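# Shelve printed block one level down, close pantry door

## Task

The printed block sits somewhere in the pantry cabinet. Put it on the cabinet's second level counting down from the top, where the cabinet floor counts as the lowest level and not the first shelf, then close the cabinet door. The robot must not topple or finish leaning, and the block and door must stay where they are at the end without the robot holding them.

## Robot and tools

Robot: TidyBot++, a base on four powered casters (0.54 m long, 0.50 m wide, 0.38 m high) carrying one seven-joint arm with a two-finger gripper. The shoulder sits 0.12 m ahead of the base centre, 0.68 m above the floor. Cameras: base_camera (pinhole, 644x364) and wrist_camera (fisheye, 644x476, looks along the hand). The arm starts folded, hand down, poking up to 0.08 m past the base front, elbow up to 1.15 m high.

Frames: base frame has its origin on the floor below the base centre, x forward, y left, z up. hand_pose is reported in it: the point between the finger pads, its z axis along the fingers, its y axis the closing direction. Odometry frame is the base frame at scene start; base_odometry counts wheel turns (slip counts as motion) and drifts a few cm and degrees over many moves. Heading is positive leftward, -3.142 to 3.142. base_tilt is in degrees, positive when leaning forward or right, with a fixed bias near 1 degree.

execute_actions: argument "actions" is a list holding one action or none (empty just reports state and images). An action may hold "base", "joints", and optional "speeds"; its motions start together. "base" takes exactly one relative offset from where the base last measured itself: {"translate_m": d} straight, forward positive, -2 to 2 m; {"strafe_m": d} sideways, left positive, -2 to 2 m; {"rotate_rad": d} turn in place, counter-clockwise positive, -6.3 to 6.3 rad. "joints" is a dict of absolute targets by name: joint_1_rad (any angle, whole arm about vertical, positive is clockwise from above, opposite to heading), joint_2_rad shoulder -2.249 to 2.249, joint_3_rad any angle, joint_4_rad elbow -2.579 to 2.579, joint_5_rad any angle, joint_6_rad wrist -2.099 to 2.099, joint_7_rad any angle (hand down: positive turns counter-clockwise from above; at 1.57 fingers open left/right), all radians; gripper_pos 0 (open) to 1 (closed), finger gap roughly 85 x (1 - gripper_pos) mm. Unbounded joints take the short way, so for big turns send steps under half a turn. "speeds" caps top speed for this action only: translate_m and strafe_m 0.05 to 0.5 m/s, rotate_rad 0.1 to 1.57 rad/s (upper values are defaults). Base moves needing over 8.667 s are refused; no action exceeds 15 s. Unknown keys or out-of-range numbers refuse the whole call. "cameras" picks images: list of base_camera, wrist_camera or all; omitted/null means all, [] none. Omitted joints or base may keep driving toward old targets.

Arm geometry with joint_1_rad 0, joint_3_rad 3.14, joint_5_rad 0 (near start): arm stays in the vertical plane of base x. Tilt from vertical (forward positive): upper arm (0.42 m) = joint_2_rad; forearm (0.31 m) = joint_2_rad - joint_4_rad; hand (0.31 m) = that minus joint_6_rad. Hand reach ahead of shoulder = sum of length*sin(angle); height above shoulder = sum of length*cos(angle). From 3.14, raising joint_3_rad swings a forward-bent forearm rightward; positive joint_5_rad swings a bent hand rightward. A downward-pointing hand reaches at most about 0.94 m height, only near the base.

wait: {"seconds": 0 to 10}; nothing new commanded, returns state and images. zoom_image: {"camera": base_camera or wrist_camera, "region": [x0, y0, x1, y1]} in pixels of that camera's latest image, at most 504x504. finished_scene: {"scene": n} ends the current scene irrevocably and reports success; goal must already hold on its own.

Result lines: base_status and joint_status per motion. "done" for base means wheels turned the commanded amount, even if slipping or blocked short. "off_target": stopped away from target, possibly still pushing. "contact_stop"/"time_out": target dropped, holding in place. "joint command not followed" plus "cause:" means a self-collision check withheld the arm targets (gripper still obeys); such targets may be retried on later actions. The check ignores the base. on_its_own lists uncommanded motion. motor_effort gives percent of max per motor, bracket = peak, with bias and noise. Gripper at 1 reading "done" means empty; "off_target" means it is holding something. "ARM HIT" means a hard hit on base or arm. Motor temperatures are listed per joint in joint_positions order. If a call reports a stop, later calls in that reply are skipped.

Accuracy: friction leaves joints slightly off while still "all done"; resending the same target does nothing. Correct by sending last command + (wanted - read). Held loads make the arm sag; never command a joint to its current reading while holding something. hand_pose may be 1-2 cm wrong, so trust images.

Avoid: snagging the arm on anything around 0.8 m or higher while the base drives (tipping); horizontal shoves on a raised hand (lifts wheels); driving the base into obstacles (it pushes hard and may still read "done"). Torque sensor over limit (104.5 N m joints 1-4, 51.3 N m joints 5-7; warnings at 56.7 and 29.4) freezes the arm and gripper for 10 s. Heat from holding loads, even while you are thinking, warns at 60 °C and at 75 °C weakens the motors so the arm sinks ("limit_stop_at_motor_heat"; resend targets). The robot keeps its last command while you deliberate. Avoid drops, slams and hard pushes; occasionally something nudges loose items.

Each tool is called after "Call:" as name(argument=value, ...), one argument or row to a line, values as JSON.

## Session

Call:
execute_actions(
  actions=[],
)

Scene clock: 0.00 s.
Motor temperatures (°C, as the motors report them): [34 32 27 31 39 44 41]
base_odometry: x=+0.000 y=+0.000 heading=+0.000 (m, m, rad; odometry frame)
base_tilt: forward=+0.1 right=-0.7 (deg)
base_status: not commanded
joint_positions: joint_1_rad=-0.040 joint_2_rad=-0.384 joint_3_rad=+3.149 joint_4_rad=-2.502 joint_5_rad=+0.058 joint_6_rad=-0.872 joint_7_rad=+1.584 gripper_pos=+0.000
joint_status: not commanded
motor_effort: joint_1_rad=+0 joint_2_rad=-1 joint_3_rad=+1 joint_4_rad=+14 joint_5_rad=+0 joint_6_rad=+0 joint_7_rad=+0 (%)
hand_pose: x=+0.2776 y=-0.0069 z=+0.6011 quat_wxyz=(+0.021, +0.996, +0.040, +0.076) (m; base frame)
pictures: base_camera, wrist_camera
Images, in order (width x height): base_camera 644x364, wrist_camera 644x476.

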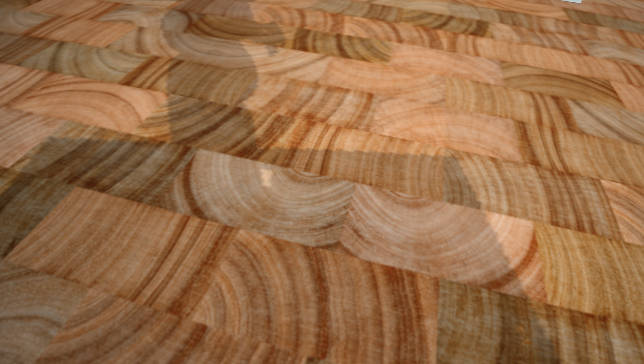

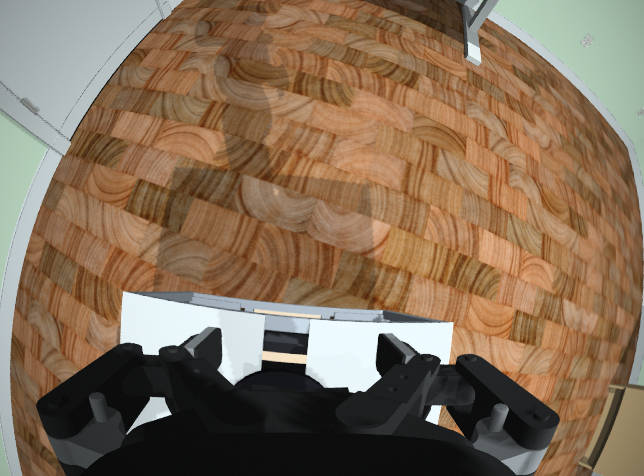

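Call:
execute_actions(
  actions=[
    {"joints":{"joint_1_rad":0,"joint_5_rad":0,"joint_6_rad":0.45}},
  ],
  cameras=["wrist_camera"],
)

Call:
execute_actions(
  actions=[
    {"base":{"rotate_rad":-2.2}},
  ],
)

Scene clock: 8.10 s.
Motor temperatures (°C, as the motors report them): [34 32 27 31 39 44 41]
base_odometry: x=+0.000 y=+0.000 heading=+0.000 (m, m, rad; odometry frame)
base_tilt: forward=+0.1 right=-0.7 (deg)
base_status: not commanded
joint_positions: joint_1_rad=-0.019 joint_2_rad=-0.384 joint_3_rad=+3.149 joint_4_rad=-2.501 joint_5_rad=+0.034 joint_6_rad=+0.428 joint_7_rad=+1.584 gripper_pos=+0.000
joint_status: all done
motor_effort: joint_1_rad=+0(1) joint_2_rad=-6(6) joint_3_rad=+1(0) joint_4_rad=+20(21) joint_5_rad=-1(0) joint_6_rad=+8(8) joint_7_rad=-1(0) (%)
hand_pose: x=+0.5392 y=+0.0102 z=+0.8721 quat_wxyz=(+0.005, +0.747, +0.025, +0.664) (m; base frame)
pictures: wrist_camera
Images, in order (width x height): wrist_camera 644x476.

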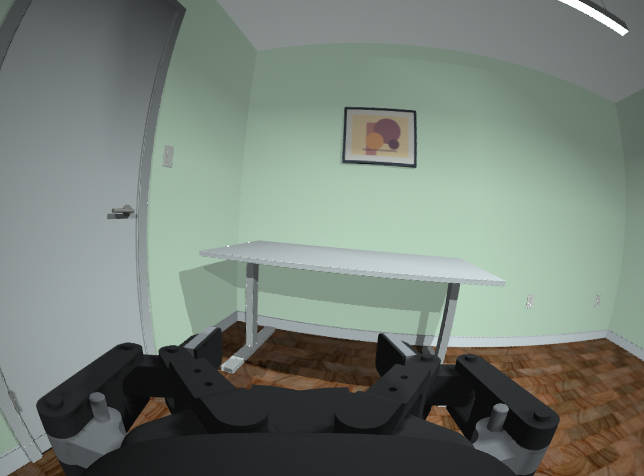

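Scene clock: 10.90 s.
Motor temperatures (°C, as the motors report them): [34 32 27 31 39 44 41]
base_odometry: x=+0.000 y=+0.000 heading=-2.200 (m, m, rad; odometry frame)
base_tilt: forward=+0.1 right=-0.7 (deg)
base_status: done
joint_positions: joint_1_rad=-0.014 joint_2_rad=-0.384 joint_3_rad=+3.149 joint_4_rad=-2.501 joint_5_rad=+0.033 joint_6_rad=+0.428 joint_7_rad=+1.584 gripper_pos=+0.000
joint_status: not commanded
motor_effort: joint_1_rad=+0(0) joint_2_rad=-7(7) joint_3_rad=+0(2) joint_4_rad=+20(22) joint_5_rad=-1(1) joint_6_rad=+8(8) joint_7_rad=+0(0) (%)
hand_pose: x=+0.5392 y=+0.0079 z=+0.8721 quat_wxyz=(+0.006, +0.747, +0.022, +0.664) (m; base frame)
pictures: base_camera, wrist_camera
Images, in order (width x height): base_camera 644x364, wrist_camera 644x476.

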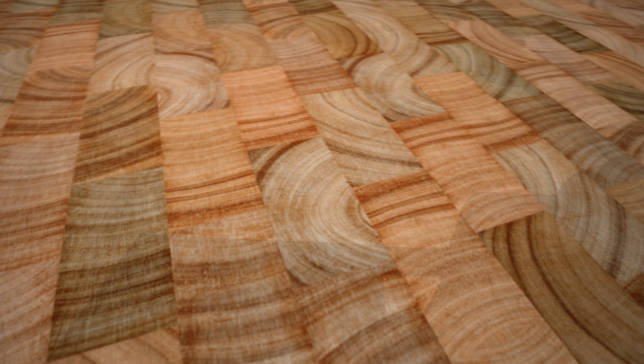

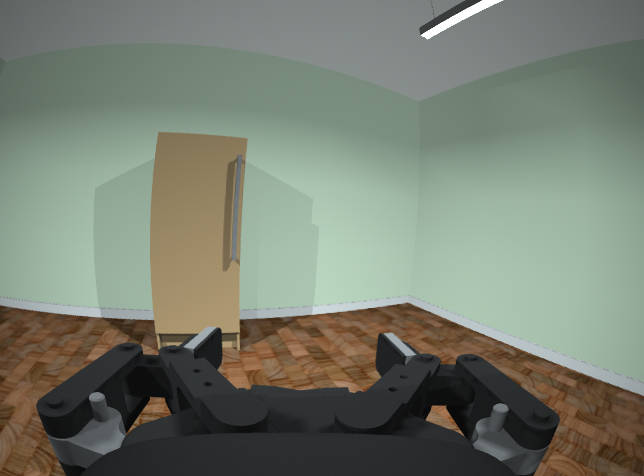

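Call:
execute_actions(
  actions=[
    {"base":{"rotate_rad":0.36},"joints":{"joint_6_rad":0.57,"joint_5_rad":-0.03}},
  ],
)

Call:
execute_actions(
  actions=[
    {"base":{"translate_m":0.8}},
  ],
)

Scene clock: 15.60 s.
Motor temperatures (°C, as the motors report them): [34 32 27 31 39 44 41]
base_odometry: x=+0.000 y=+0.000 heading=-1.840 (m, m, rad; odometry frame)
base_tilt: forward=+0.1 right=-0.7 (deg)
base_status: done
joint_positions: joint_1_rad=-0.013 joint_2_rad=-0.384 joint_3_rad=+3.149 joint_4_rad=-2.500 joint_5_rad=-0.001 joint_6_rad=+0.537 joint_7_rad=+1.584 gripper_pos=+0.000
joint_status: all done
motor_effort: joint_1_rad=+0(1) joint_2_rad=-6(8) joint_3_rad=+0(2) joint_4_rad=+21(23) joint_5_rad=+0(1) joint_6_rad=+8(10) joint_7_rad=+0(0) (%)
hand_pose: x=+0.5416 y=+0.0032 z=+0.9067 quat_wxyz=(+0.001, +0.710, +0.006, +0.704) (m; base frame)
pictures: base_camera, wrist_camera
Images, in order (width x height): base_camera 644x364, wrist_camera 644x476.

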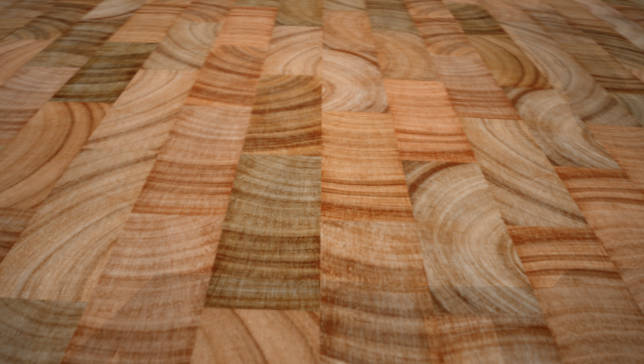

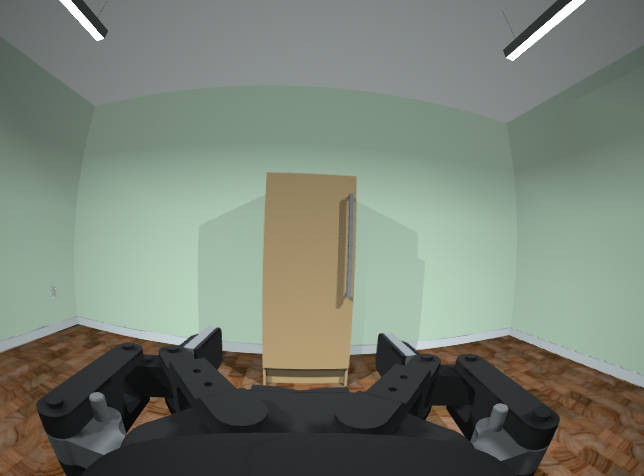

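Scene clock: 18.67 s.
Motor temperatures (°C, as the motors report them): [34 32 27 31 39 44 41]
base_odometry: x=-0.213 y=-0.771 heading=-1.840 (m, m, rad; odometry frame)
base_tilt: forward=+0.1 right=-0.7 (deg)
base_status: done
joint_positions: joint_1_rad=-0.013 joint_2_rad=-0.385 joint_3_rad=+3.149 joint_4_rad=-2.500 joint_5_rad=-0.001 joint_6_rad=+0.537 joint_7_rad=+1.584 gripper_pos=+0.000
joint_status: not commanded
motor_effort: joint_1_rad=+0(0) joint_2_rad=-6(10) joint_3_rad=+0(1) joint_4_rad=+21(22) joint_5_rad=+0(1) joint_6_rad=+8(9) joint_7_rad=+0(0) (%)
hand_pose: x=+0.5413 y=+0.0032 z=+0.9071 quat_wxyz=(+0.001, +0.709, +0.006, +0.705) (m; base frame)
pictures: base_camera, wrist_camera
Images, in order (width x height): base_camera 644x364, wrist_camera 644x476.

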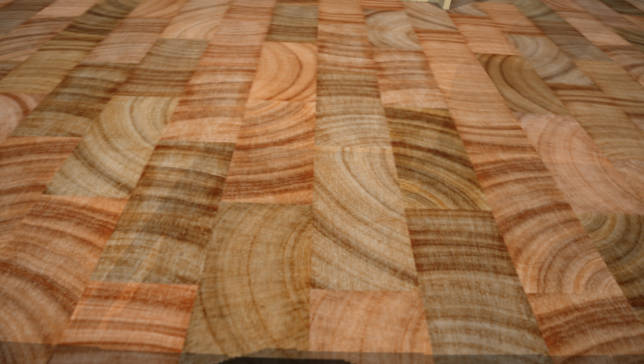

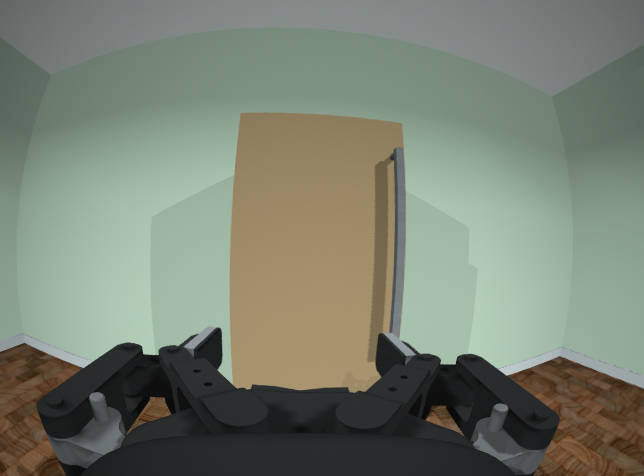

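Call:
execute_actions(
  actions=[
    {"base":{"strafe_m":-0.3},"joints":{"joint_2_rad":0.8,"joint_4_rad":-1.85,"joint_6_rad":1.1}},
  ],
)

Scene clock: 25.90 s.
Motor temperatures (°C, as the motors report them): [34 32 27 31 39 44 41]
base_odometry: x=-0.502 y=-0.691 heading=-1.840 (m, m, rad; odometry frame)
base_tilt: forward=+0.2 right=-0.7 (deg)
base_status: done
joint_positions: joint_1_rad=-0.008 joint_2_rad=+0.796 joint_3_rad=+3.149 joint_4_rad=-1.868 joint_5_rad=-0.001 joint_6_rad=+1.054 joint_7_rad=+1.584 gripper_pos=+0.000
joint_status: all done
motor_effort: joint_1_rad=-1(1) joint_2_rad=-43(45) joint_3_rad=+0(2) joint_4_rad=+14(22) joint_5_rad=-1(0) joint_6_rad=+8(9) joint_7_rad=+0(0) (%)
hand_pose: x=+0.8754 y=+0.0037 z=+0.6850 quat_wxyz=(+0.005, +0.721, +0.008, +0.693) (m; base frame)
pictures: base_camera, wrist_camera
Images, in order (width x height): base_camera 644x364, wrist_camera 644x476.

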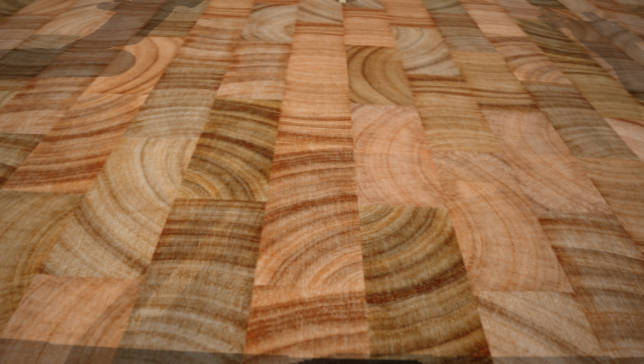

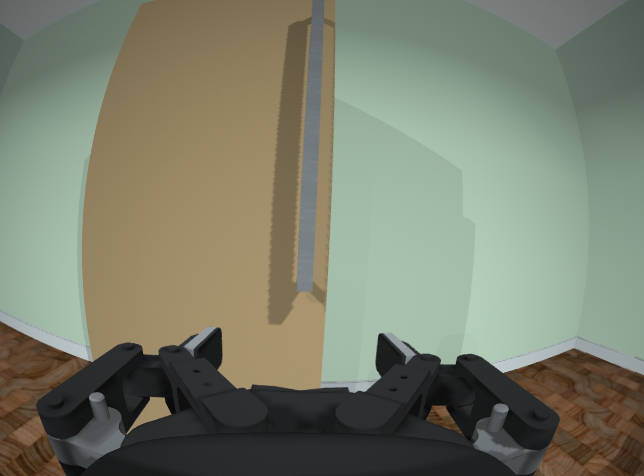

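Call:
execute_actions(
  actions=[
    {"base":{"translate_m":0.18},"joints":{"joint_2_rad":0.7,"joint_4_rad":-1.8,"joint_6_rad":0.93}},
  ],
)

Scene clock: 32.93 s.
Motor temperatures (°C, as the motors report them): [34 32 27 31 39 44 41]
base_odometry: x=-0.550 y=-0.865 heading=-1.840 (m, m, rad; odometry frame)
base_tilt: forward=+0.2 right=-0.7 (deg)
base_status: done
joint_positions: joint_1_rad=-0.008 joint_2_rad=+0.699 joint_3_rad=+3.149 joint_4_rad=-1.808 joint_5_rad=-0.001 joint_6_rad=+0.974 joint_7_rad=+1.584 gripper_pos=+0.000
joint_status: all done
motor_effort: joint_1_rad=+0(0) joint_2_rad=-42(45) joint_3_rad=-1(1) joint_4_rad=+16(17) joint_5_rad=-1(1) joint_6_rad=+8(9) joint_7_rad=-1(0) (%)
hand_pose: x=+0.8872 y=+0.0037 z=+0.7626 quat_wxyz=(+0.006, +0.693, +0.007, +0.720) (m; base frame)
pictures: base_camera, wrist_camera
Images, in order (width x height): base_camera 644x364, wrist_camera 644x476.

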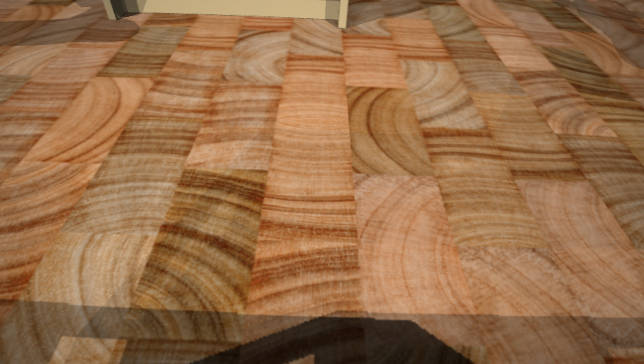

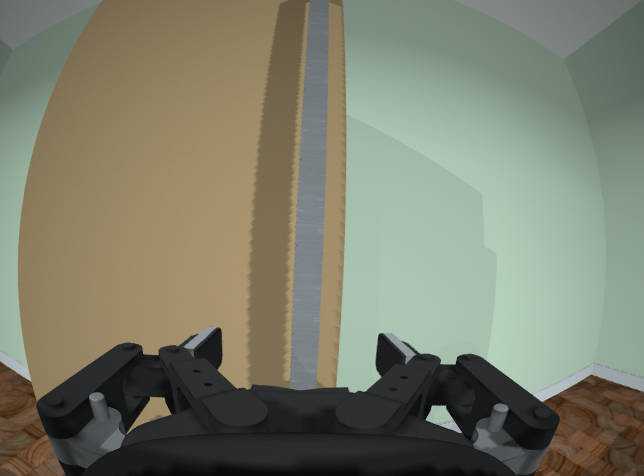

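Call:
execute_actions(
  actions=[
    {"base":{"translate_m":0.12},"speeds":{"translate_m":0.15}},
  ],
  cameras=["wrist_camera"],
)

Call:
execute_actions(
  actions=[
    {"joints":{"gripper_pos":1}},
  ],
  cameras=["wrist_camera"],
)

Scene clock: 37.73 s.
Motor temperatures (°C, as the motors report them): [34 32 27 31 39 44 41]
base_odometry: x=-0.582 y=-0.981 heading=-1.840 (m, m, rad; odometry frame)
base_tilt: forward=+0.1 right=-0.7 (deg)
base_status: done
joint_positions: joint_1_rad=-0.008 joint_2_rad=+0.699 joint_3_rad=+3.149 joint_4_rad=-1.808 joint_5_rad=-0.001 joint_6_rad=+0.974 joint_7_rad=+1.584 gripper_pos=+0.000
joint_status: not commanded
motor_effort: joint_1_rad=+0(2) joint_2_rad=-43(45) joint_3_rad=-1(2) joint_4_rad=+15(17) joint_5_rad=-1(0) joint_6_rad=+8(9) joint_7_rad=+0(1) (%)
hand_pose: x=+0.8873 y=+0.0037 z=+0.7626 quat_wxyz=(+0.006, +0.694, +0.007, +0.720) (m; base frame)
pictures: wrist_camera
Images, in order (width x height): wrist_camera 644x476.

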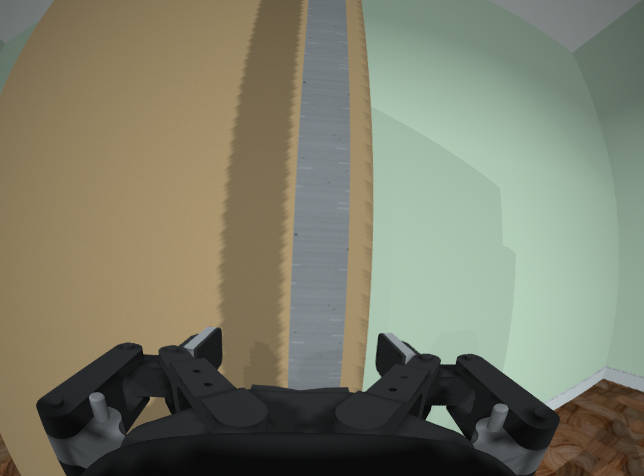

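Scene clock: 38.83 s.
Motor temperatures (°C, as the motors report them): [34 32 27 31 39 44 41]
base_odometry: x=-0.582 y=-0.981 heading=-1.840 (m, m, rad; odometry frame)
base_tilt: forward=+0.1 right=-0.7 (deg)
base_status: not commanded
joint_positions: joint_1_rad=-0.002 joint_2_rad=+0.698 joint_3_rad=+3.150 joint_4_rad=-1.809 joint_5_rad=-0.009 joint_6_rad=+0.973 joint_7_rad=+1.584 gripper_pos=+0.741
joint_status: gripper_pos off_target (ended at +0.741, target +1.000)
motor_effort: joint_1_rad=+1(8) joint_2_rad=-42(43) joint_3_rad=+1(6) joint_4_rad=+18(22) joint_5_rad=-4(7) joint_6_rad=+8(9) joint_7_rad=-1(0) (%)
hand_pose: x=+0.8870 y=-0.0034 z=+0.7625 quat_wxyz=(+0.009, +0.694, +0.001, +0.720) (m; base frame)
pictures: wrist_camera
Images, in order (width x height): wrist_camera 644x476.

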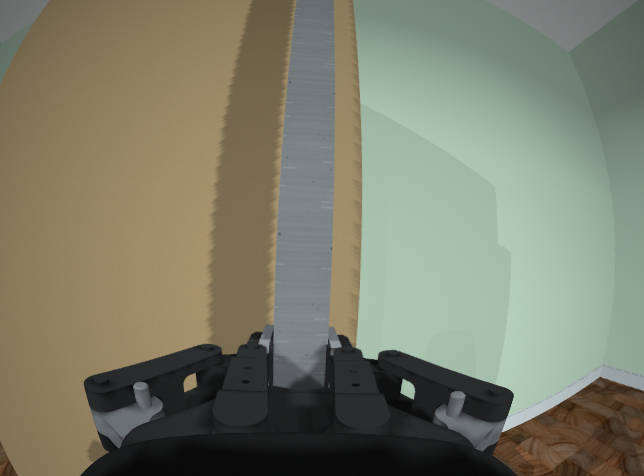

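Call:
execute_actions(
  actions=[
    {"base":{"translate_m":-0.12},"joints":{"joint_1_rad":-0.03},"speeds":{"translate_m":0.08}},
  ],
)

Scene clock: 43.80 s.
Motor temperatures (°C, as the motors report them): [34 32 27 31 39 44 41]
base_odometry: x=-0.550 y=-0.865 heading=-1.840 (m, m, rad; odometry frame)
base_tilt: forward=+0.2 right=-0.7 (deg)
base_status: done
joint_positions: joint_1_rad=-0.028 joint_2_rad=+0.709 joint_3_rad=+3.151 joint_4_rad=-1.785 joint_5_rad=-0.026 joint_6_rad=+0.961 joint_7_rad=+1.584 gripper_pos=+0.742
joint_status: all done
motor_effort: joint_1_rad=+1(4) joint_2_rad=-47(49) joint_3_rad=-1(3) joint_4_rad=+11(17) joint_5_rad=+4(4) joint_6_rad=+10(10) joint_7_rad=-1(2) (%)
hand_pose: x=+0.8936 y=+0.0116 z=+0.7628 quat_wxyz=(+0.001, +0.693, +0.001, +0.721) (m; base frame)
pictures: base_camera, wrist_camera
Images, in order (width x height): base_camera 644x364, wrist_camera 644x476.

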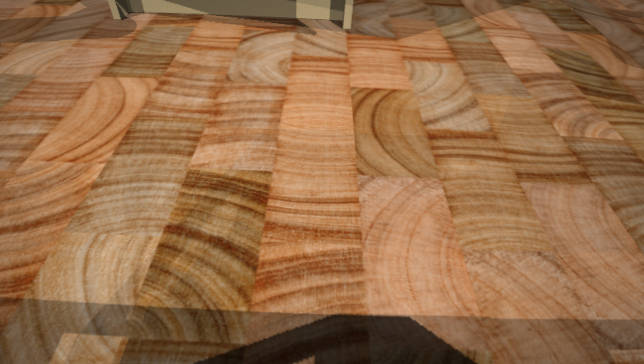

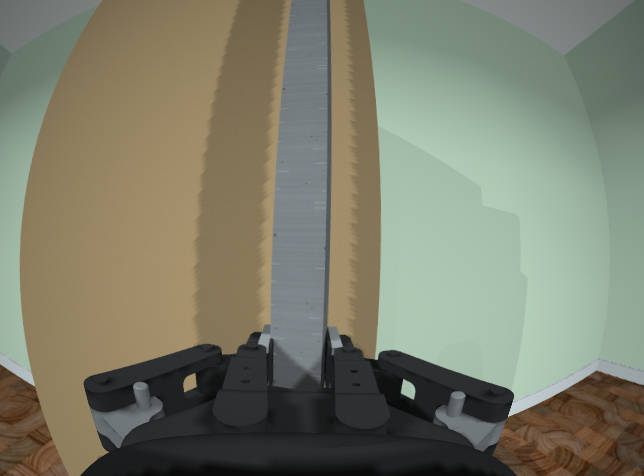

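Call:
execute_actions(
  actions=[
    {"base":{"translate_m":-0.12},"joints":{"joint_1_rad":-0.11},"speeds":{"translate_m":0.1}},
  ],
  cameras=[],
)

Call:
execute_actions(
  actions=[
    {"base":{"strafe_m":0.06},"speeds":{"strafe_m":0.1}},
  ],
  cameras=[],
)

Call:
execute_actions(
  actions=[
    {"base":{"translate_m":-0.09},"speeds":{"translate_m":0.1}},
  ],
)

Scene clock: 50.03 s.
Motor temperatures (°C, as the motors report them): [34 32 27 31 39 44 41]
base_odometry: x=-0.518 y=-0.750 heading=-1.841 (m, m, rad; odometry frame)
base_tilt: forward=+0.1 right=-0.7 (deg)
base_status: done
joint_positions: joint_1_rad=-0.113 joint_2_rad=+0.716 joint_3_rad=+3.161 joint_4_rad=-1.770 joint_5_rad=-0.049 joint_6_rad=+0.959 joint_7_rad=+1.585 gripper_pos=+0.742
joint_status: all done
motor_effort: joint_1_rad=+1(4) joint_2_rad=-48(51) joint_3_rad=-3(4) joint_4_rad=+10(12) joint_5_rad=+4(8) joint_6_rad=+10(11) joint_7_rad=-3(4) (%)
hand_pose: x=+0.8949 y=+0.0666 z=+0.7629 quat_wxyz=(-0.023, +0.692, +0.019, +0.722) (m; base frame)
pictures: none
No camera images: the call's "cameras" was empty. Leave "cameras" out to get every camera's image.

Scene clock: 51.20 s.
Motor temperatures (°C, as the motors report them): [34 32 27 31 39 44 41]
base_odometry: x=-0.461 y=-0.766 heading=-1.841 (m, m, rad; odometry frame)
base_tilt: forward=+0.1 right=-0.7 (deg)
base_status: done
joint_positions: joint_1_rad=-0.059 joint_2_rad=+0.714 joint_3_rad=+3.183 joint_4_rad=-1.775 joint_5_rad=-0.059 joint_6_rad=+0.959 joint_7_rad=+1.585 gripper_pos=+0.742
joint_status: not commanded
motor_effort: joint_1_rad=-10(13) joint_2_rad=-45(49) joint_3_rad=-8(9) joint_4_rad=+14(15) joint_5_rad=+7(9) joint_6_rad=+8(10) joint_7_rad=-1(3) (%)
hand_pose: x=+0.8964 y=+0.0100 z=+0.7628 quat_wxyz=(+0.009, +0.692, -0.005, +0.722) (m; base frame)
pictures: none
No camera images: the call's "cameras" was empty. Leave "cameras" out to get every camera's image.

Scene clock: 52.70 s.
Motor temperatures (°C, as the motors report them): [34 32 27 31 39 44 41]
base_odometry: x=-0.437 y=-0.679 heading=-1.841 (m, m, rad; odometry frame)
base_tilt: forward=+0.2 right=-0.7 (deg)
base_status: done
joint_positions: joint_1_rad=-0.126 joint_2_rad=+0.715 joint_3_rad=+3.157 joint_4_rad=-1.773 joint_5_rad=-0.055 joint_6_rad=+0.959 joint_7_rad=+1.588 gripper_pos=+0.742
joint_status: not commanded
motor_effort: joint_1_rad=+4(9) joint_2_rad=-46(49) joint_3_rad=+1(6) joint_4_rad=+10(15) joint_5_rad=-1(8) joint_6_rad=+9(10) joint_7_rad=-3(4) (%)
hand_pose: x=+0.8932 y=+0.0767 z=+0.7630 quat_wxyz=(-0.027, +0.692, +0.022, +0.721) (m; base frame)
pictures: base_camera, wrist_camera
Images, in order (width x height): base_camera 644x364, wrist_camera 644x476.

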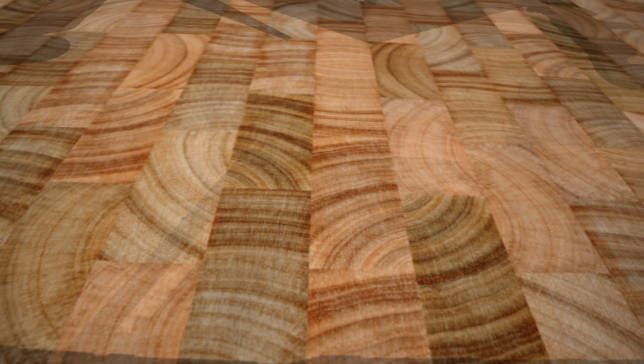

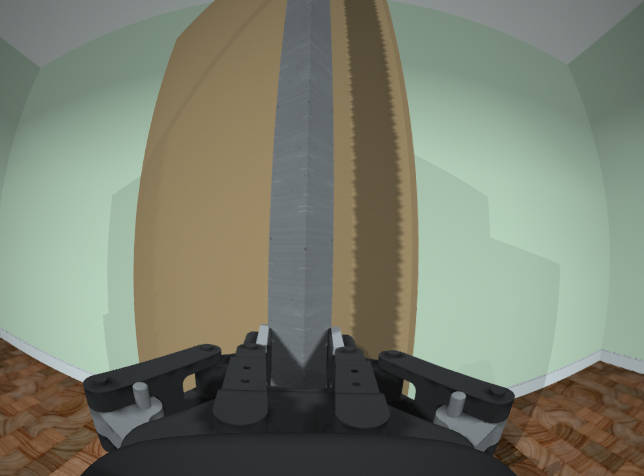

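Call:
execute_actions(
  actions=[
    {"base":{"strafe_m":0.08},"speeds":{"strafe_m":0.12}},
  ],
  cameras=[],
)

Call:
execute_actions(
  actions=[
    {"base":{"translate_m":-0.08},"speeds":{"translate_m":0.12}},
  ],
  cameras=[],
)

Call:
execute_actions(
  actions=[
    {"base":{"strafe_m":0.11},"speeds":{"strafe_m":0.12}},
  ],
  cameras=[],
)

Call:
execute_actions(
  actions=[
    {"base":{"translate_m":-0.06},"speeds":{"translate_m":0.12}},
  ],
)

Scene clock: 58.87 s.
Motor temperatures (°C, as the motors report them): [34 33 27 31 39 44 41]
base_odometry: x=-0.359 y=-0.700 heading=-1.841 (m, m, rad; odometry frame)
base_tilt: forward=+0.1 right=-0.7 (deg)
base_status: done
joint_positions: joint_1_rad=-0.054 joint_2_rad=+0.695 joint_3_rad=+3.182 joint_4_rad=-1.804 joint_5_rad=-0.055 joint_6_rad=+0.959 joint_7_rad=+1.588 gripper_pos=+0.742
joint_status: not commanded
motor_effort: joint_1_rad=-11(14) joint_2_rad=-40(46) joint_3_rad=-7(10) joint_4_rad=+18(21) joint_5_rad=+7(9) joint_6_rad=+6(9) joint_7_rad=+1(4) (%)
hand_pose: x=+0.8882 y=+0.0068 z=+0.7629 quat_wxyz=(+0.012, +0.696, -0.004, +0.718) (m; base frame)
pictures: none
No camera images: the call's "cameras" was empty. Leave "cameras" out to get every camera's image.

Scene clock: 60.33 s.
Motor temperatures (°C, as the motors report them): [34 33 27 31 39 44 41]
base_odometry: x=-0.338 y=-0.623 heading=-1.841 (m, m, rad; odometry frame)
base_tilt: forward=+0.1 right=-0.7 (deg)
base_status: done
joint_positions: joint_1_rad=-0.113 joint_2_rad=+0.697 joint_3_rad=+3.148 joint_4_rad=-1.798 joint_5_rad=-0.037 joint_6_rad=+0.959 joint_7_rad=+1.588 gripper_pos=+0.999
joint_status: not commanded
on_its_own: gripper_pos moved +0.257 to your old target +1.000
motor_effort: joint_1_rad=-1(11) joint_2_rad=-42(49) joint_3_rad=+0(7) joint_4_rad=+16(42) joint_5_rad=+0(8) joint_6_rad=+8(10) joint_7_rad=-1(3) (%)
hand_pose: x=+0.8857 y=+0.0755 z=+0.7642 quat_wxyz=(-0.028, +0.694, +0.027, +0.719) (m; base frame)
pictures: none
No camera images: the call's "cameras" was empty. Leave "cameras" out to get every camera's image.

Scene clock: 61.87 s.
Motor temperatures (°C, as the motors report them): [34 33 27 31 39 44 41]
base_odometry: x=-0.232 y=-0.652 heading=-1.841 (m, m, rad; odometry frame)
base_tilt: forward=+0.1 right=-0.7 (deg)
base_status: done
joint_positions: joint_1_rad=-0.112 joint_2_rad=+0.697 joint_3_rad=+3.148 joint_4_rad=-1.798 joint_5_rad=-0.037 joint_6_rad=+0.959 joint_7_rad=+1.588 gripper_pos=+0.999
joint_status: not commanded
motor_effort: joint_1_rad=+0(4) joint_2_rad=-43(44) joint_3_rad=+0(3) joint_4_rad=+16(17) joint_5_rad=+0(0) joint_6_rad=+9(8) joint_7_rad=+0(0) (%)
hand_pose: x=+0.8858 y=+0.0751 z=+0.7642 quat_wxyz=(-0.028, +0.694, +0.027, +0.719) (m; base frame)
pictures: none
No camera images: the call's "cameras" was empty. Leave "cameras" out to get every camera's image.

Scene clock: 62.97 s.
Motor temperatures (°C, as the motors report them): [34 33 27 31 39 44 41]
base_odometry: x=-0.216 y=-0.594 heading=-1.841 (m, m, rad; odometry frame)
base_tilt: forward=+0.1 right=-0.7 (deg)
base_status: done
joint_positions: joint_1_rad=-0.112 joint_2_rad=+0.697 joint_3_rad=+3.148 joint_4_rad=-1.798 joint_5_rad=-0.037 joint_6_rad=+0.959 joint_7_rad=+1.588 gripper_pos=+0.999
joint_status: not commanded
motor_effort: joint_1_rad=+0(1) joint_2_rad=-44(47) joint_3_rad=+0(0) joint_4_rad=+16(19) joint_5_rad=+0(0) joint_6_rad=+8(9) joint_7_rad=+0(1) (%)
hand_pose: x=+0.8859 y=+0.0751 z=+0.7637 quat_wxyz=(-0.028, +0.695, +0.027, +0.718) (m; base frame)
pictures: base_camera, wrist_camera
Images, in order (width x height): base_camera 644x364, wrist_camera 644x476.

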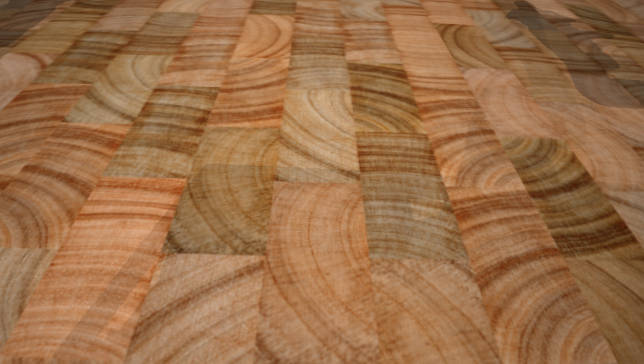

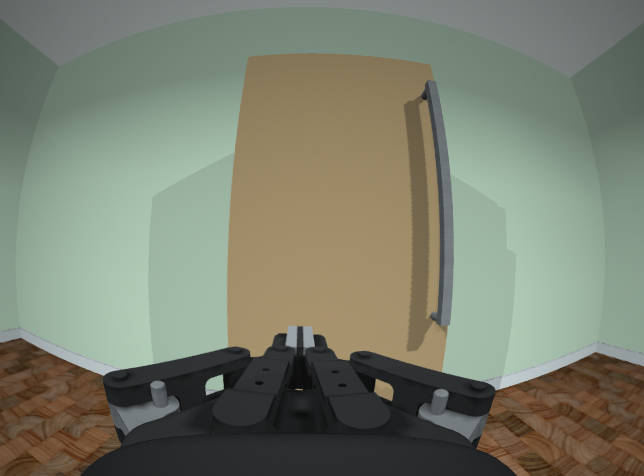

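Call:
execute_actions(
  actions=[
    {"base":{"translate_m":0.42},"joints":{"joint_1_rad":0.34,"joint_5_rad":0.0,"gripper_pos":0}},
  ],
  cameras=["wrist_camera"],
)

Scene clock: 70.40 s.
Motor temperatures (°C, as the motors report them): [34 33 27 31 39 44 41]
base_odometry: x=-0.328 y=-0.999 heading=-1.840 (m, m, rad; odometry frame)
base_tilt: forward=+0.1 right=-0.7 (deg)
base_status: done
joint_positions: joint_1_rad=+0.334 joint_2_rad=+0.698 joint_3_rad=+3.150 joint_4_rad=-1.798 joint_5_rad=-0.034 joint_6_rad=+0.959 joint_7_rad=+1.588 gripper_pos=+0.000
joint_status: all done
motor_effort: joint_1_rad=+1(4) joint_2_rad=-43(46) joint_3_rad=-1(3) joint_4_rad=+16(18) joint_5_rad=+0(1) joint_6_rad=+8(9) joint_7_rad=-1(0) (%)
hand_pose: x=+0.8431 y=-0.2636 z=+0.7634 quat_wxyz=(+0.132, +0.684, -0.126, +0.706) (m; base frame)
pictures: wrist_camera
Images, in order (width x height): wrist_camera 644x476.

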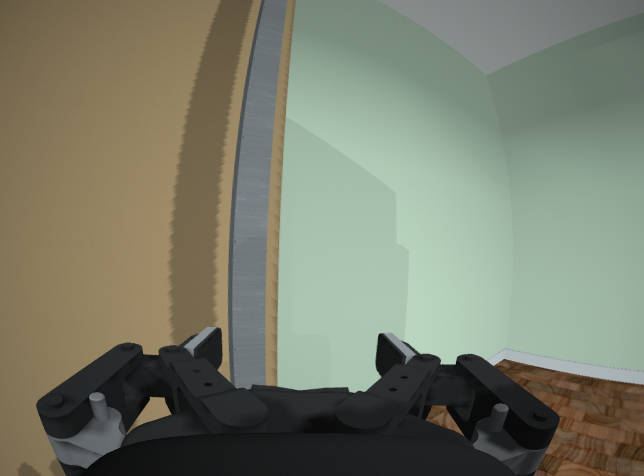

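Call:
execute_actions(
  actions=[
    {"base":{"translate_m":0.11},"speeds":{"translate_m":0.12}},
  ],
  cameras=["wrist_camera"],
)

Call:
execute_actions(
  actions=[
    {"joints":{"gripper_pos":1}},
  ],
  cameras=["wrist_camera"],
)

Scene clock: 75.40 s.
Motor temperatures (°C, as the motors report them): [34 33 27 31 39 44 41]
base_odometry: x=-0.357 y=-1.105 heading=-1.840 (m, m, rad; odometry frame)
base_tilt: forward=+0.1 right=-0.7 (deg)
base_status: done
joint_positions: joint_1_rad=+0.334 joint_2_rad=+0.698 joint_3_rad=+3.150 joint_4_rad=-1.798 joint_5_rad=-0.034 joint_6_rad=+0.959 joint_7_rad=+1.588 gripper_pos=+0.000
joint_status: not commanded
motor_effort: joint_1_rad=+0(2) joint_2_rad=-43(45) joint_3_rad=+1(0) joint_4_rad=+16(17) joint_5_rad=+0(0) joint_6_rad=+8(8) joint_7_rad=+0(0) (%)
hand_pose: x=+0.8431 y=-0.2636 z=+0.7634 quat_wxyz=(+0.132, +0.684, -0.126, +0.706) (m; base frame)
pictures: wrist_camera
Images, in order (width x height): wrist_camera 644x476.

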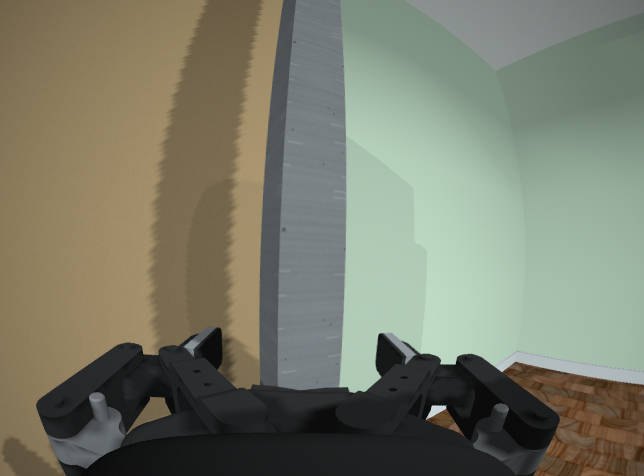

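Scene clock: 76.50 s.
Motor temperatures (°C, as the motors report them): [34 33 27 31 39 44 41]
base_odometry: x=-0.357 y=-1.105 heading=-1.840 (m, m, rad; odometry frame)
base_tilt: forward=+0.1 right=-0.7 (deg)
base_status: not commanded
joint_positions: joint_1_rad=+0.338 joint_2_rad=+0.698 joint_3_rad=+3.150 joint_4_rad=-1.799 joint_5_rad=-0.021 joint_6_rad=+0.959 joint_7_rad=+1.588 gripper_pos=+0.671
joint_status: gripper_pos off_target (ended at +0.671, target +1.000)
motor_effort: joint_1_rad=-2(3) joint_2_rad=-43(44) joint_3_rad=-1(4) joint_4_rad=+17(18) joint_5_rad=-1(3) joint_6_rad=+8(8) joint_7_rad=+2(3) (%)
hand_pose: x=+0.8431 y=-0.2634 z=+0.7633 quat_wxyz=(+0.133, +0.685, -0.121, +0.706) (m; base frame)
pictures: wrist_camera
Images, in order (width x height): wrist_camera 644x476.

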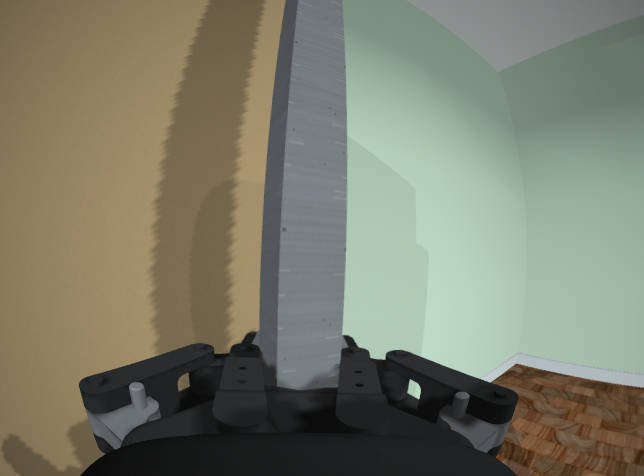

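Call:
execute_actions(
  actions=[
    {"base":{"translate_m":-0.2},"joints":{"joint_1_rad":0.3},"speeds":{"translate_m":0.12}},
  ],
  cameras=[],
)

Call:
execute_actions(
  actions=[
    {"base":{"strafe_m":0.07},"speeds":{"strafe_m":0.12}},
  ],
  cameras=[],
)

Call:
execute_actions(
  actions=[
    {"base":{"translate_m":-0.1},"speeds":{"translate_m":0.12}},
  ],
  cameras=[],
)

Call:
execute_actions(
  actions=[
    {"base":{"strafe_m":0.15},"joints":{"joint_1_rad":0.4},"speeds":{"strafe_m":0.2}},
  ],
)

Scene clock: 88.87 s.
Motor temperatures (°C, as the motors report them): [34 33 27 31 39 44 41]
base_odometry: x=-0.303 y=-0.913 heading=-1.840 (m, m, rad; odometry frame)
base_tilt: forward=+0.2 right=-0.7 (deg)
base_status: done
joint_positions: joint_1_rad=+0.269 joint_2_rad=+0.707 joint_3_rad=+3.141 joint_4_rad=-1.784 joint_5_rad=-0.011 joint_6_rad=+0.958 joint_7_rad=+1.588 gripper_pos=+0.732
joint_status: all done
on_its_own: gripper_pos moved +0.061 toward your old target +1.000
motor_effort: joint_1_rad=+6(10) joint_2_rad=-45(49) joint_3_rad=+3(5) joint_4_rad=+10(18) joint_5_rad=+1(5) joint_6_rad=+9(11) joint_7_rad=-2(2) (%)
hand_pose: x=+0.8657 y=-0.2065 z=+0.7634 quat_wxyz=(+0.103, +0.687, -0.092, +0.713) (m; base frame)
pictures: none
No camera images: the call's "cameras" was empty. Leave "cameras" out to get every camera's image.

Scene clock: 90.03 s.
Motor temperatures (°C, as the motors report them): [34 33 27 31 39 44 41]
base_odometry: x=-0.236 y=-0.931 heading=-1.840 (m, m, rad; odometry frame)
base_tilt: forward=+0.1 right=-0.7 (deg)
base_status: done
joint_positions: joint_1_rad=+0.338 joint_2_rad=+0.704 joint_3_rad=+3.161 joint_4_rad=-1.788 joint_5_rad=-0.011 joint_6_rad=+0.958 joint_7_rad=+1.581 gripper_pos=+0.734
joint_status: not commanded
motor_effort: joint_1_rad=-7(10) joint_2_rad=-42(46) joint_3_rad=-3(7) joint_4_rad=+16(17) joint_5_rad=+4(6) joint_6_rad=+7(9) joint_7_rad=+3(3) (%)
hand_pose: x=+0.8449 y=-0.2678 z=+0.7631 quat_wxyz=(+0.135, +0.684, -0.119, +0.707) (m; base frame)
pictures: none
No camera images: the call's "cameras" was empty. Leave "cameras" out to get every camera's image.

Scene clock: 91.50 s.
Motor temperatures (°C, as the motors report them): [34 33 27 31 39 44 41]
base_odometry: x=-0.210 y=-0.836 heading=-1.840 (m, m, rad; odometry frame)
base_tilt: forward=+0.2 right=-0.7 (deg)
base_status: done
joint_positions: joint_1_rad=+0.260 joint_2_rad=+0.734 joint_3_rad=+3.152 joint_4_rad=-1.732 joint_5_rad=-0.058 joint_6_rad=+0.947 joint_7_rad=+1.601 gripper_pos=+0.734
joint_status: not commanded
motor_effort: joint_1_rad=+8(10) joint_2_rad=-53(55) joint_3_rad=+1(2) joint_4_rad=+1(14) joint_5_rad=+13(14) joint_6_rad=+12(13) joint_7_rad=-5(6) (%)
hand_pose: x=+0.8767 y=-0.2207 z=+0.7645 quat_wxyz=(+0.114, +0.680, -0.108, +0.716) (m; base frame)
pictures: none
No camera images: the call's "cameras" was empty. Leave "cameras" out to get every camera's image.

Scene clock: 93.00 s.
Motor temperatures (°C, as the motors report them): [34 33 27 31 39 44 41]
base_odometry: x=-0.065 y=-0.875 heading=-1.840 (m, m, rad; odometry frame)
base_tilt: forward=+0.1 right=-0.7 (deg)
base_status: done
joint_positions: joint_1_rad=+0.421 joint_2_rad=+0.716 joint_3_rad=+3.161 joint_4_rad=-1.763 joint_5_rad=-0.056 joint_6_rad=+0.947 joint_7_rad=+1.601 gripper_pos=+0.734
joint_status: all done
motor_effort: joint_1_rad=-4(8) joint_2_rad=-44(54) joint_3_rad=-3(6) joint_4_rad=+10(12) joint_5_rad=+8(16) joint_6_rad=+6(12) joint_7_rad=+0(6) (%)
hand_pose: x=+0.8217 y=-0.3401 z=+0.7634 quat_wxyz=(+0.175, +0.674, -0.162, +0.699) (m; base frame)
pictures: base_camera, wrist_camera
Images, in order (width x height): base_camera 644x364, wrist_camera 644x476.

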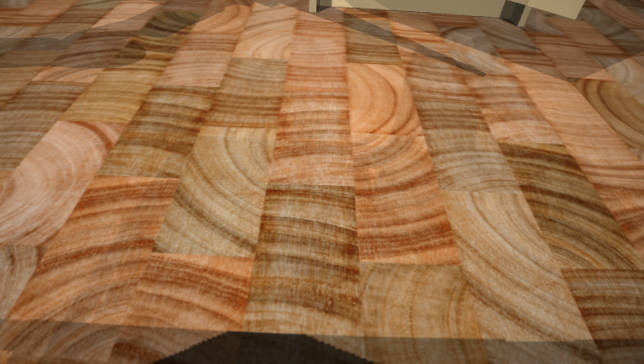

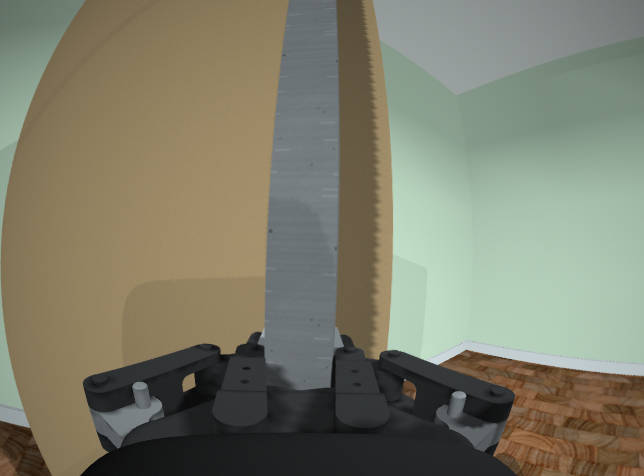

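Call:
execute_actions(
  actions=[
    {"base":{"strafe_m":0.12},"joints":{"joint_1_rad":0.56},"speeds":{"strafe_m":0.25}},
  ],
  cameras=[],
)

Call:
execute_actions(
  actions=[
    {"base":{"strafe_m":0.13},"joints":{"joint_1_rad":0.68},"speeds":{"strafe_m":0.25}},
  ],
  cameras=[],
)

Call:
execute_actions(
  actions=[
    {"base":{"translate_m":0.07},"joints":{"joint_1_rad":0.75},"speeds":{"translate_m":0.15}},
  ],
  cameras=[],
)

Call:
execute_actions(
  actions=[
    {"base":{"strafe_m":0.16},"joints":{"joint_1_rad":0.84},"speeds":{"strafe_m":0.25}},
  ],
)

Scene clock: 100.73 s.
Motor temperatures (°C, as the motors report them): [34 33 27 31 39 44 41]
base_odometry: x=+0.051 y=-0.907 heading=-1.840 (m, m, rad; odometry frame)
base_tilt: forward=+0.2 right=-0.7 (deg)
base_status: done
joint_positions: joint_1_rad=+0.534 joint_2_rad=+0.717 joint_3_rad=+3.157 joint_4_rad=-1.761 joint_5_rad=-0.056 joint_6_rad=+0.947 joint_7_rad=+1.601 gripper_pos=+0.734
joint_status: all done
motor_effort: joint_1_rad=+2(8) joint_2_rad=-48(51) joint_3_rad=-1(5) joint_4_rad=+8(13) joint_5_rad=+8(9) joint_6_rad=+6(7) joint_7_rad=-2(2) (%)
hand_pose: x=+0.7803 y=-0.4156 z=+0.7636 quat_wxyz=(+0.212, +0.664, -0.200, +0.689) (m; base frame)
pictures: none
No camera images: the call's "cameras" was empty. Leave "cameras" out to get every camera's image.

Scene clock: 102.13 s.
Motor temperatures (°C, as the motors report them): [34 33 27 31 39 44 41]
base_odometry: x=+0.176 y=-0.942 heading=-1.840 (m, m, rad; odometry frame)
base_tilt: forward=+0.2 right=-0.6 (deg)
base_status: done
joint_positions: joint_1_rad=+0.637 joint_2_rad=+0.731 joint_3_rad=+3.151 joint_4_rad=-1.736 joint_5_rad=-0.073 joint_6_rad=+0.946 joint_7_rad=+1.611 gripper_pos=+0.734
joint_status: joint_1_rad off_target (ended at +0.637, target +0.680)
motor_effort: joint_1_rad=+6(9) joint_2_rad=-53(54) joint_3_rad=-2(2) joint_4_rad=+1(7) joint_5_rad=+14(16) joint_6_rad=+12(13) joint_7_rad=-7(7) (%)
hand_pose: x=+0.7389 y=-0.4864 z=+0.7645 quat_wxyz=(+0.250, +0.648, -0.237, +0.680) (m; base frame)
pictures: none
No camera images: the call's "cameras" was empty. Leave "cameras" out to get every camera's image.

Scene clock: 103.23 s.
Motor temperatures (°C, as the motors report them): [34 33 27 31 39 44 41]
base_odometry: x=+0.158 y=-1.009 heading=-1.839 (m, m, rad; odometry frame)
base_tilt: forward=+0.2 right=-0.6 (deg)
base_status: done
joint_positions: joint_1_rad=+0.741 joint_2_rad=+0.697 joint_3_rad=+3.146 joint_4_rad=-1.792 joint_5_rad=-0.017 joint_6_rad=+0.945 joint_7_rad=+1.593 gripper_pos=+0.734
joint_status: all done
motor_effort: joint_1_rad=+1(7) joint_2_rad=-40(54) joint_3_rad=+1(4) joint_4_rad=+15(18) joint_5_rad=-1(15) joint_6_rad=+6(13) joint_7_rad=+1(7) (%)
hand_pose: x=+0.6852 y=-0.5251 z=+0.7629 quat_wxyz=(+0.270, +0.650, -0.253, +0.664) (m; base frame)
pictures: none
No camera images: the call's "cameras" was empty. Leave "cameras" out to get every camera's image.

Scene clock: 104.80 s.
Motor temperatures (°C, as the motors report them): [34 33 27 31 39 44 41]
base_odometry: x=+0.312 y=-1.052 heading=-1.839 (m, m, rad; odometry frame)
base_tilt: forward=+0.2 right=-0.7 (deg)
base_status: done
joint_positions: joint_1_rad=+0.825 joint_2_rad=+0.718 joint_3_rad=+3.157 joint_4_rad=-1.757 joint_5_rad=-0.064 joint_6_rad=+0.945 joint_7_rad=+1.603 gripper_pos=+0.734
joint_status: all done
motor_effort: joint_1_rad=+2(6) joint_2_rad=-51(51) joint_3_rad=-3(5) joint_4_rad=+6(17) joint_5_rad=+12(15) joint_6_rad=+11(12) joint_7_rad=-5(6) (%)
hand_pose: x=+0.6326 y=-0.5899 z=+0.7640 quat_wxyz=(+0.310, +0.626, -0.297, +0.651) (m; base frame)
pictures: base_camera, wrist_camera
Images, in order (width x height): base_camera 644x364, wrist_camera 644x476.

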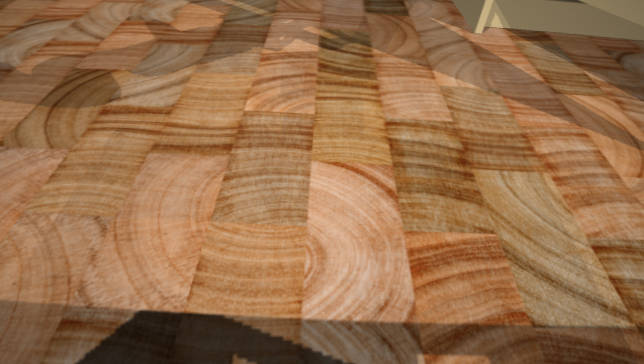

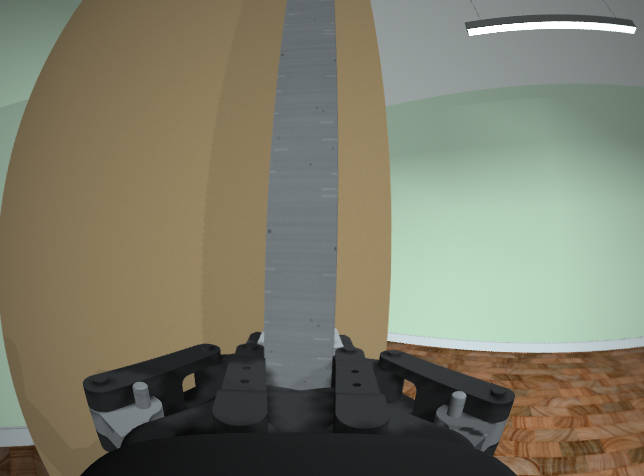

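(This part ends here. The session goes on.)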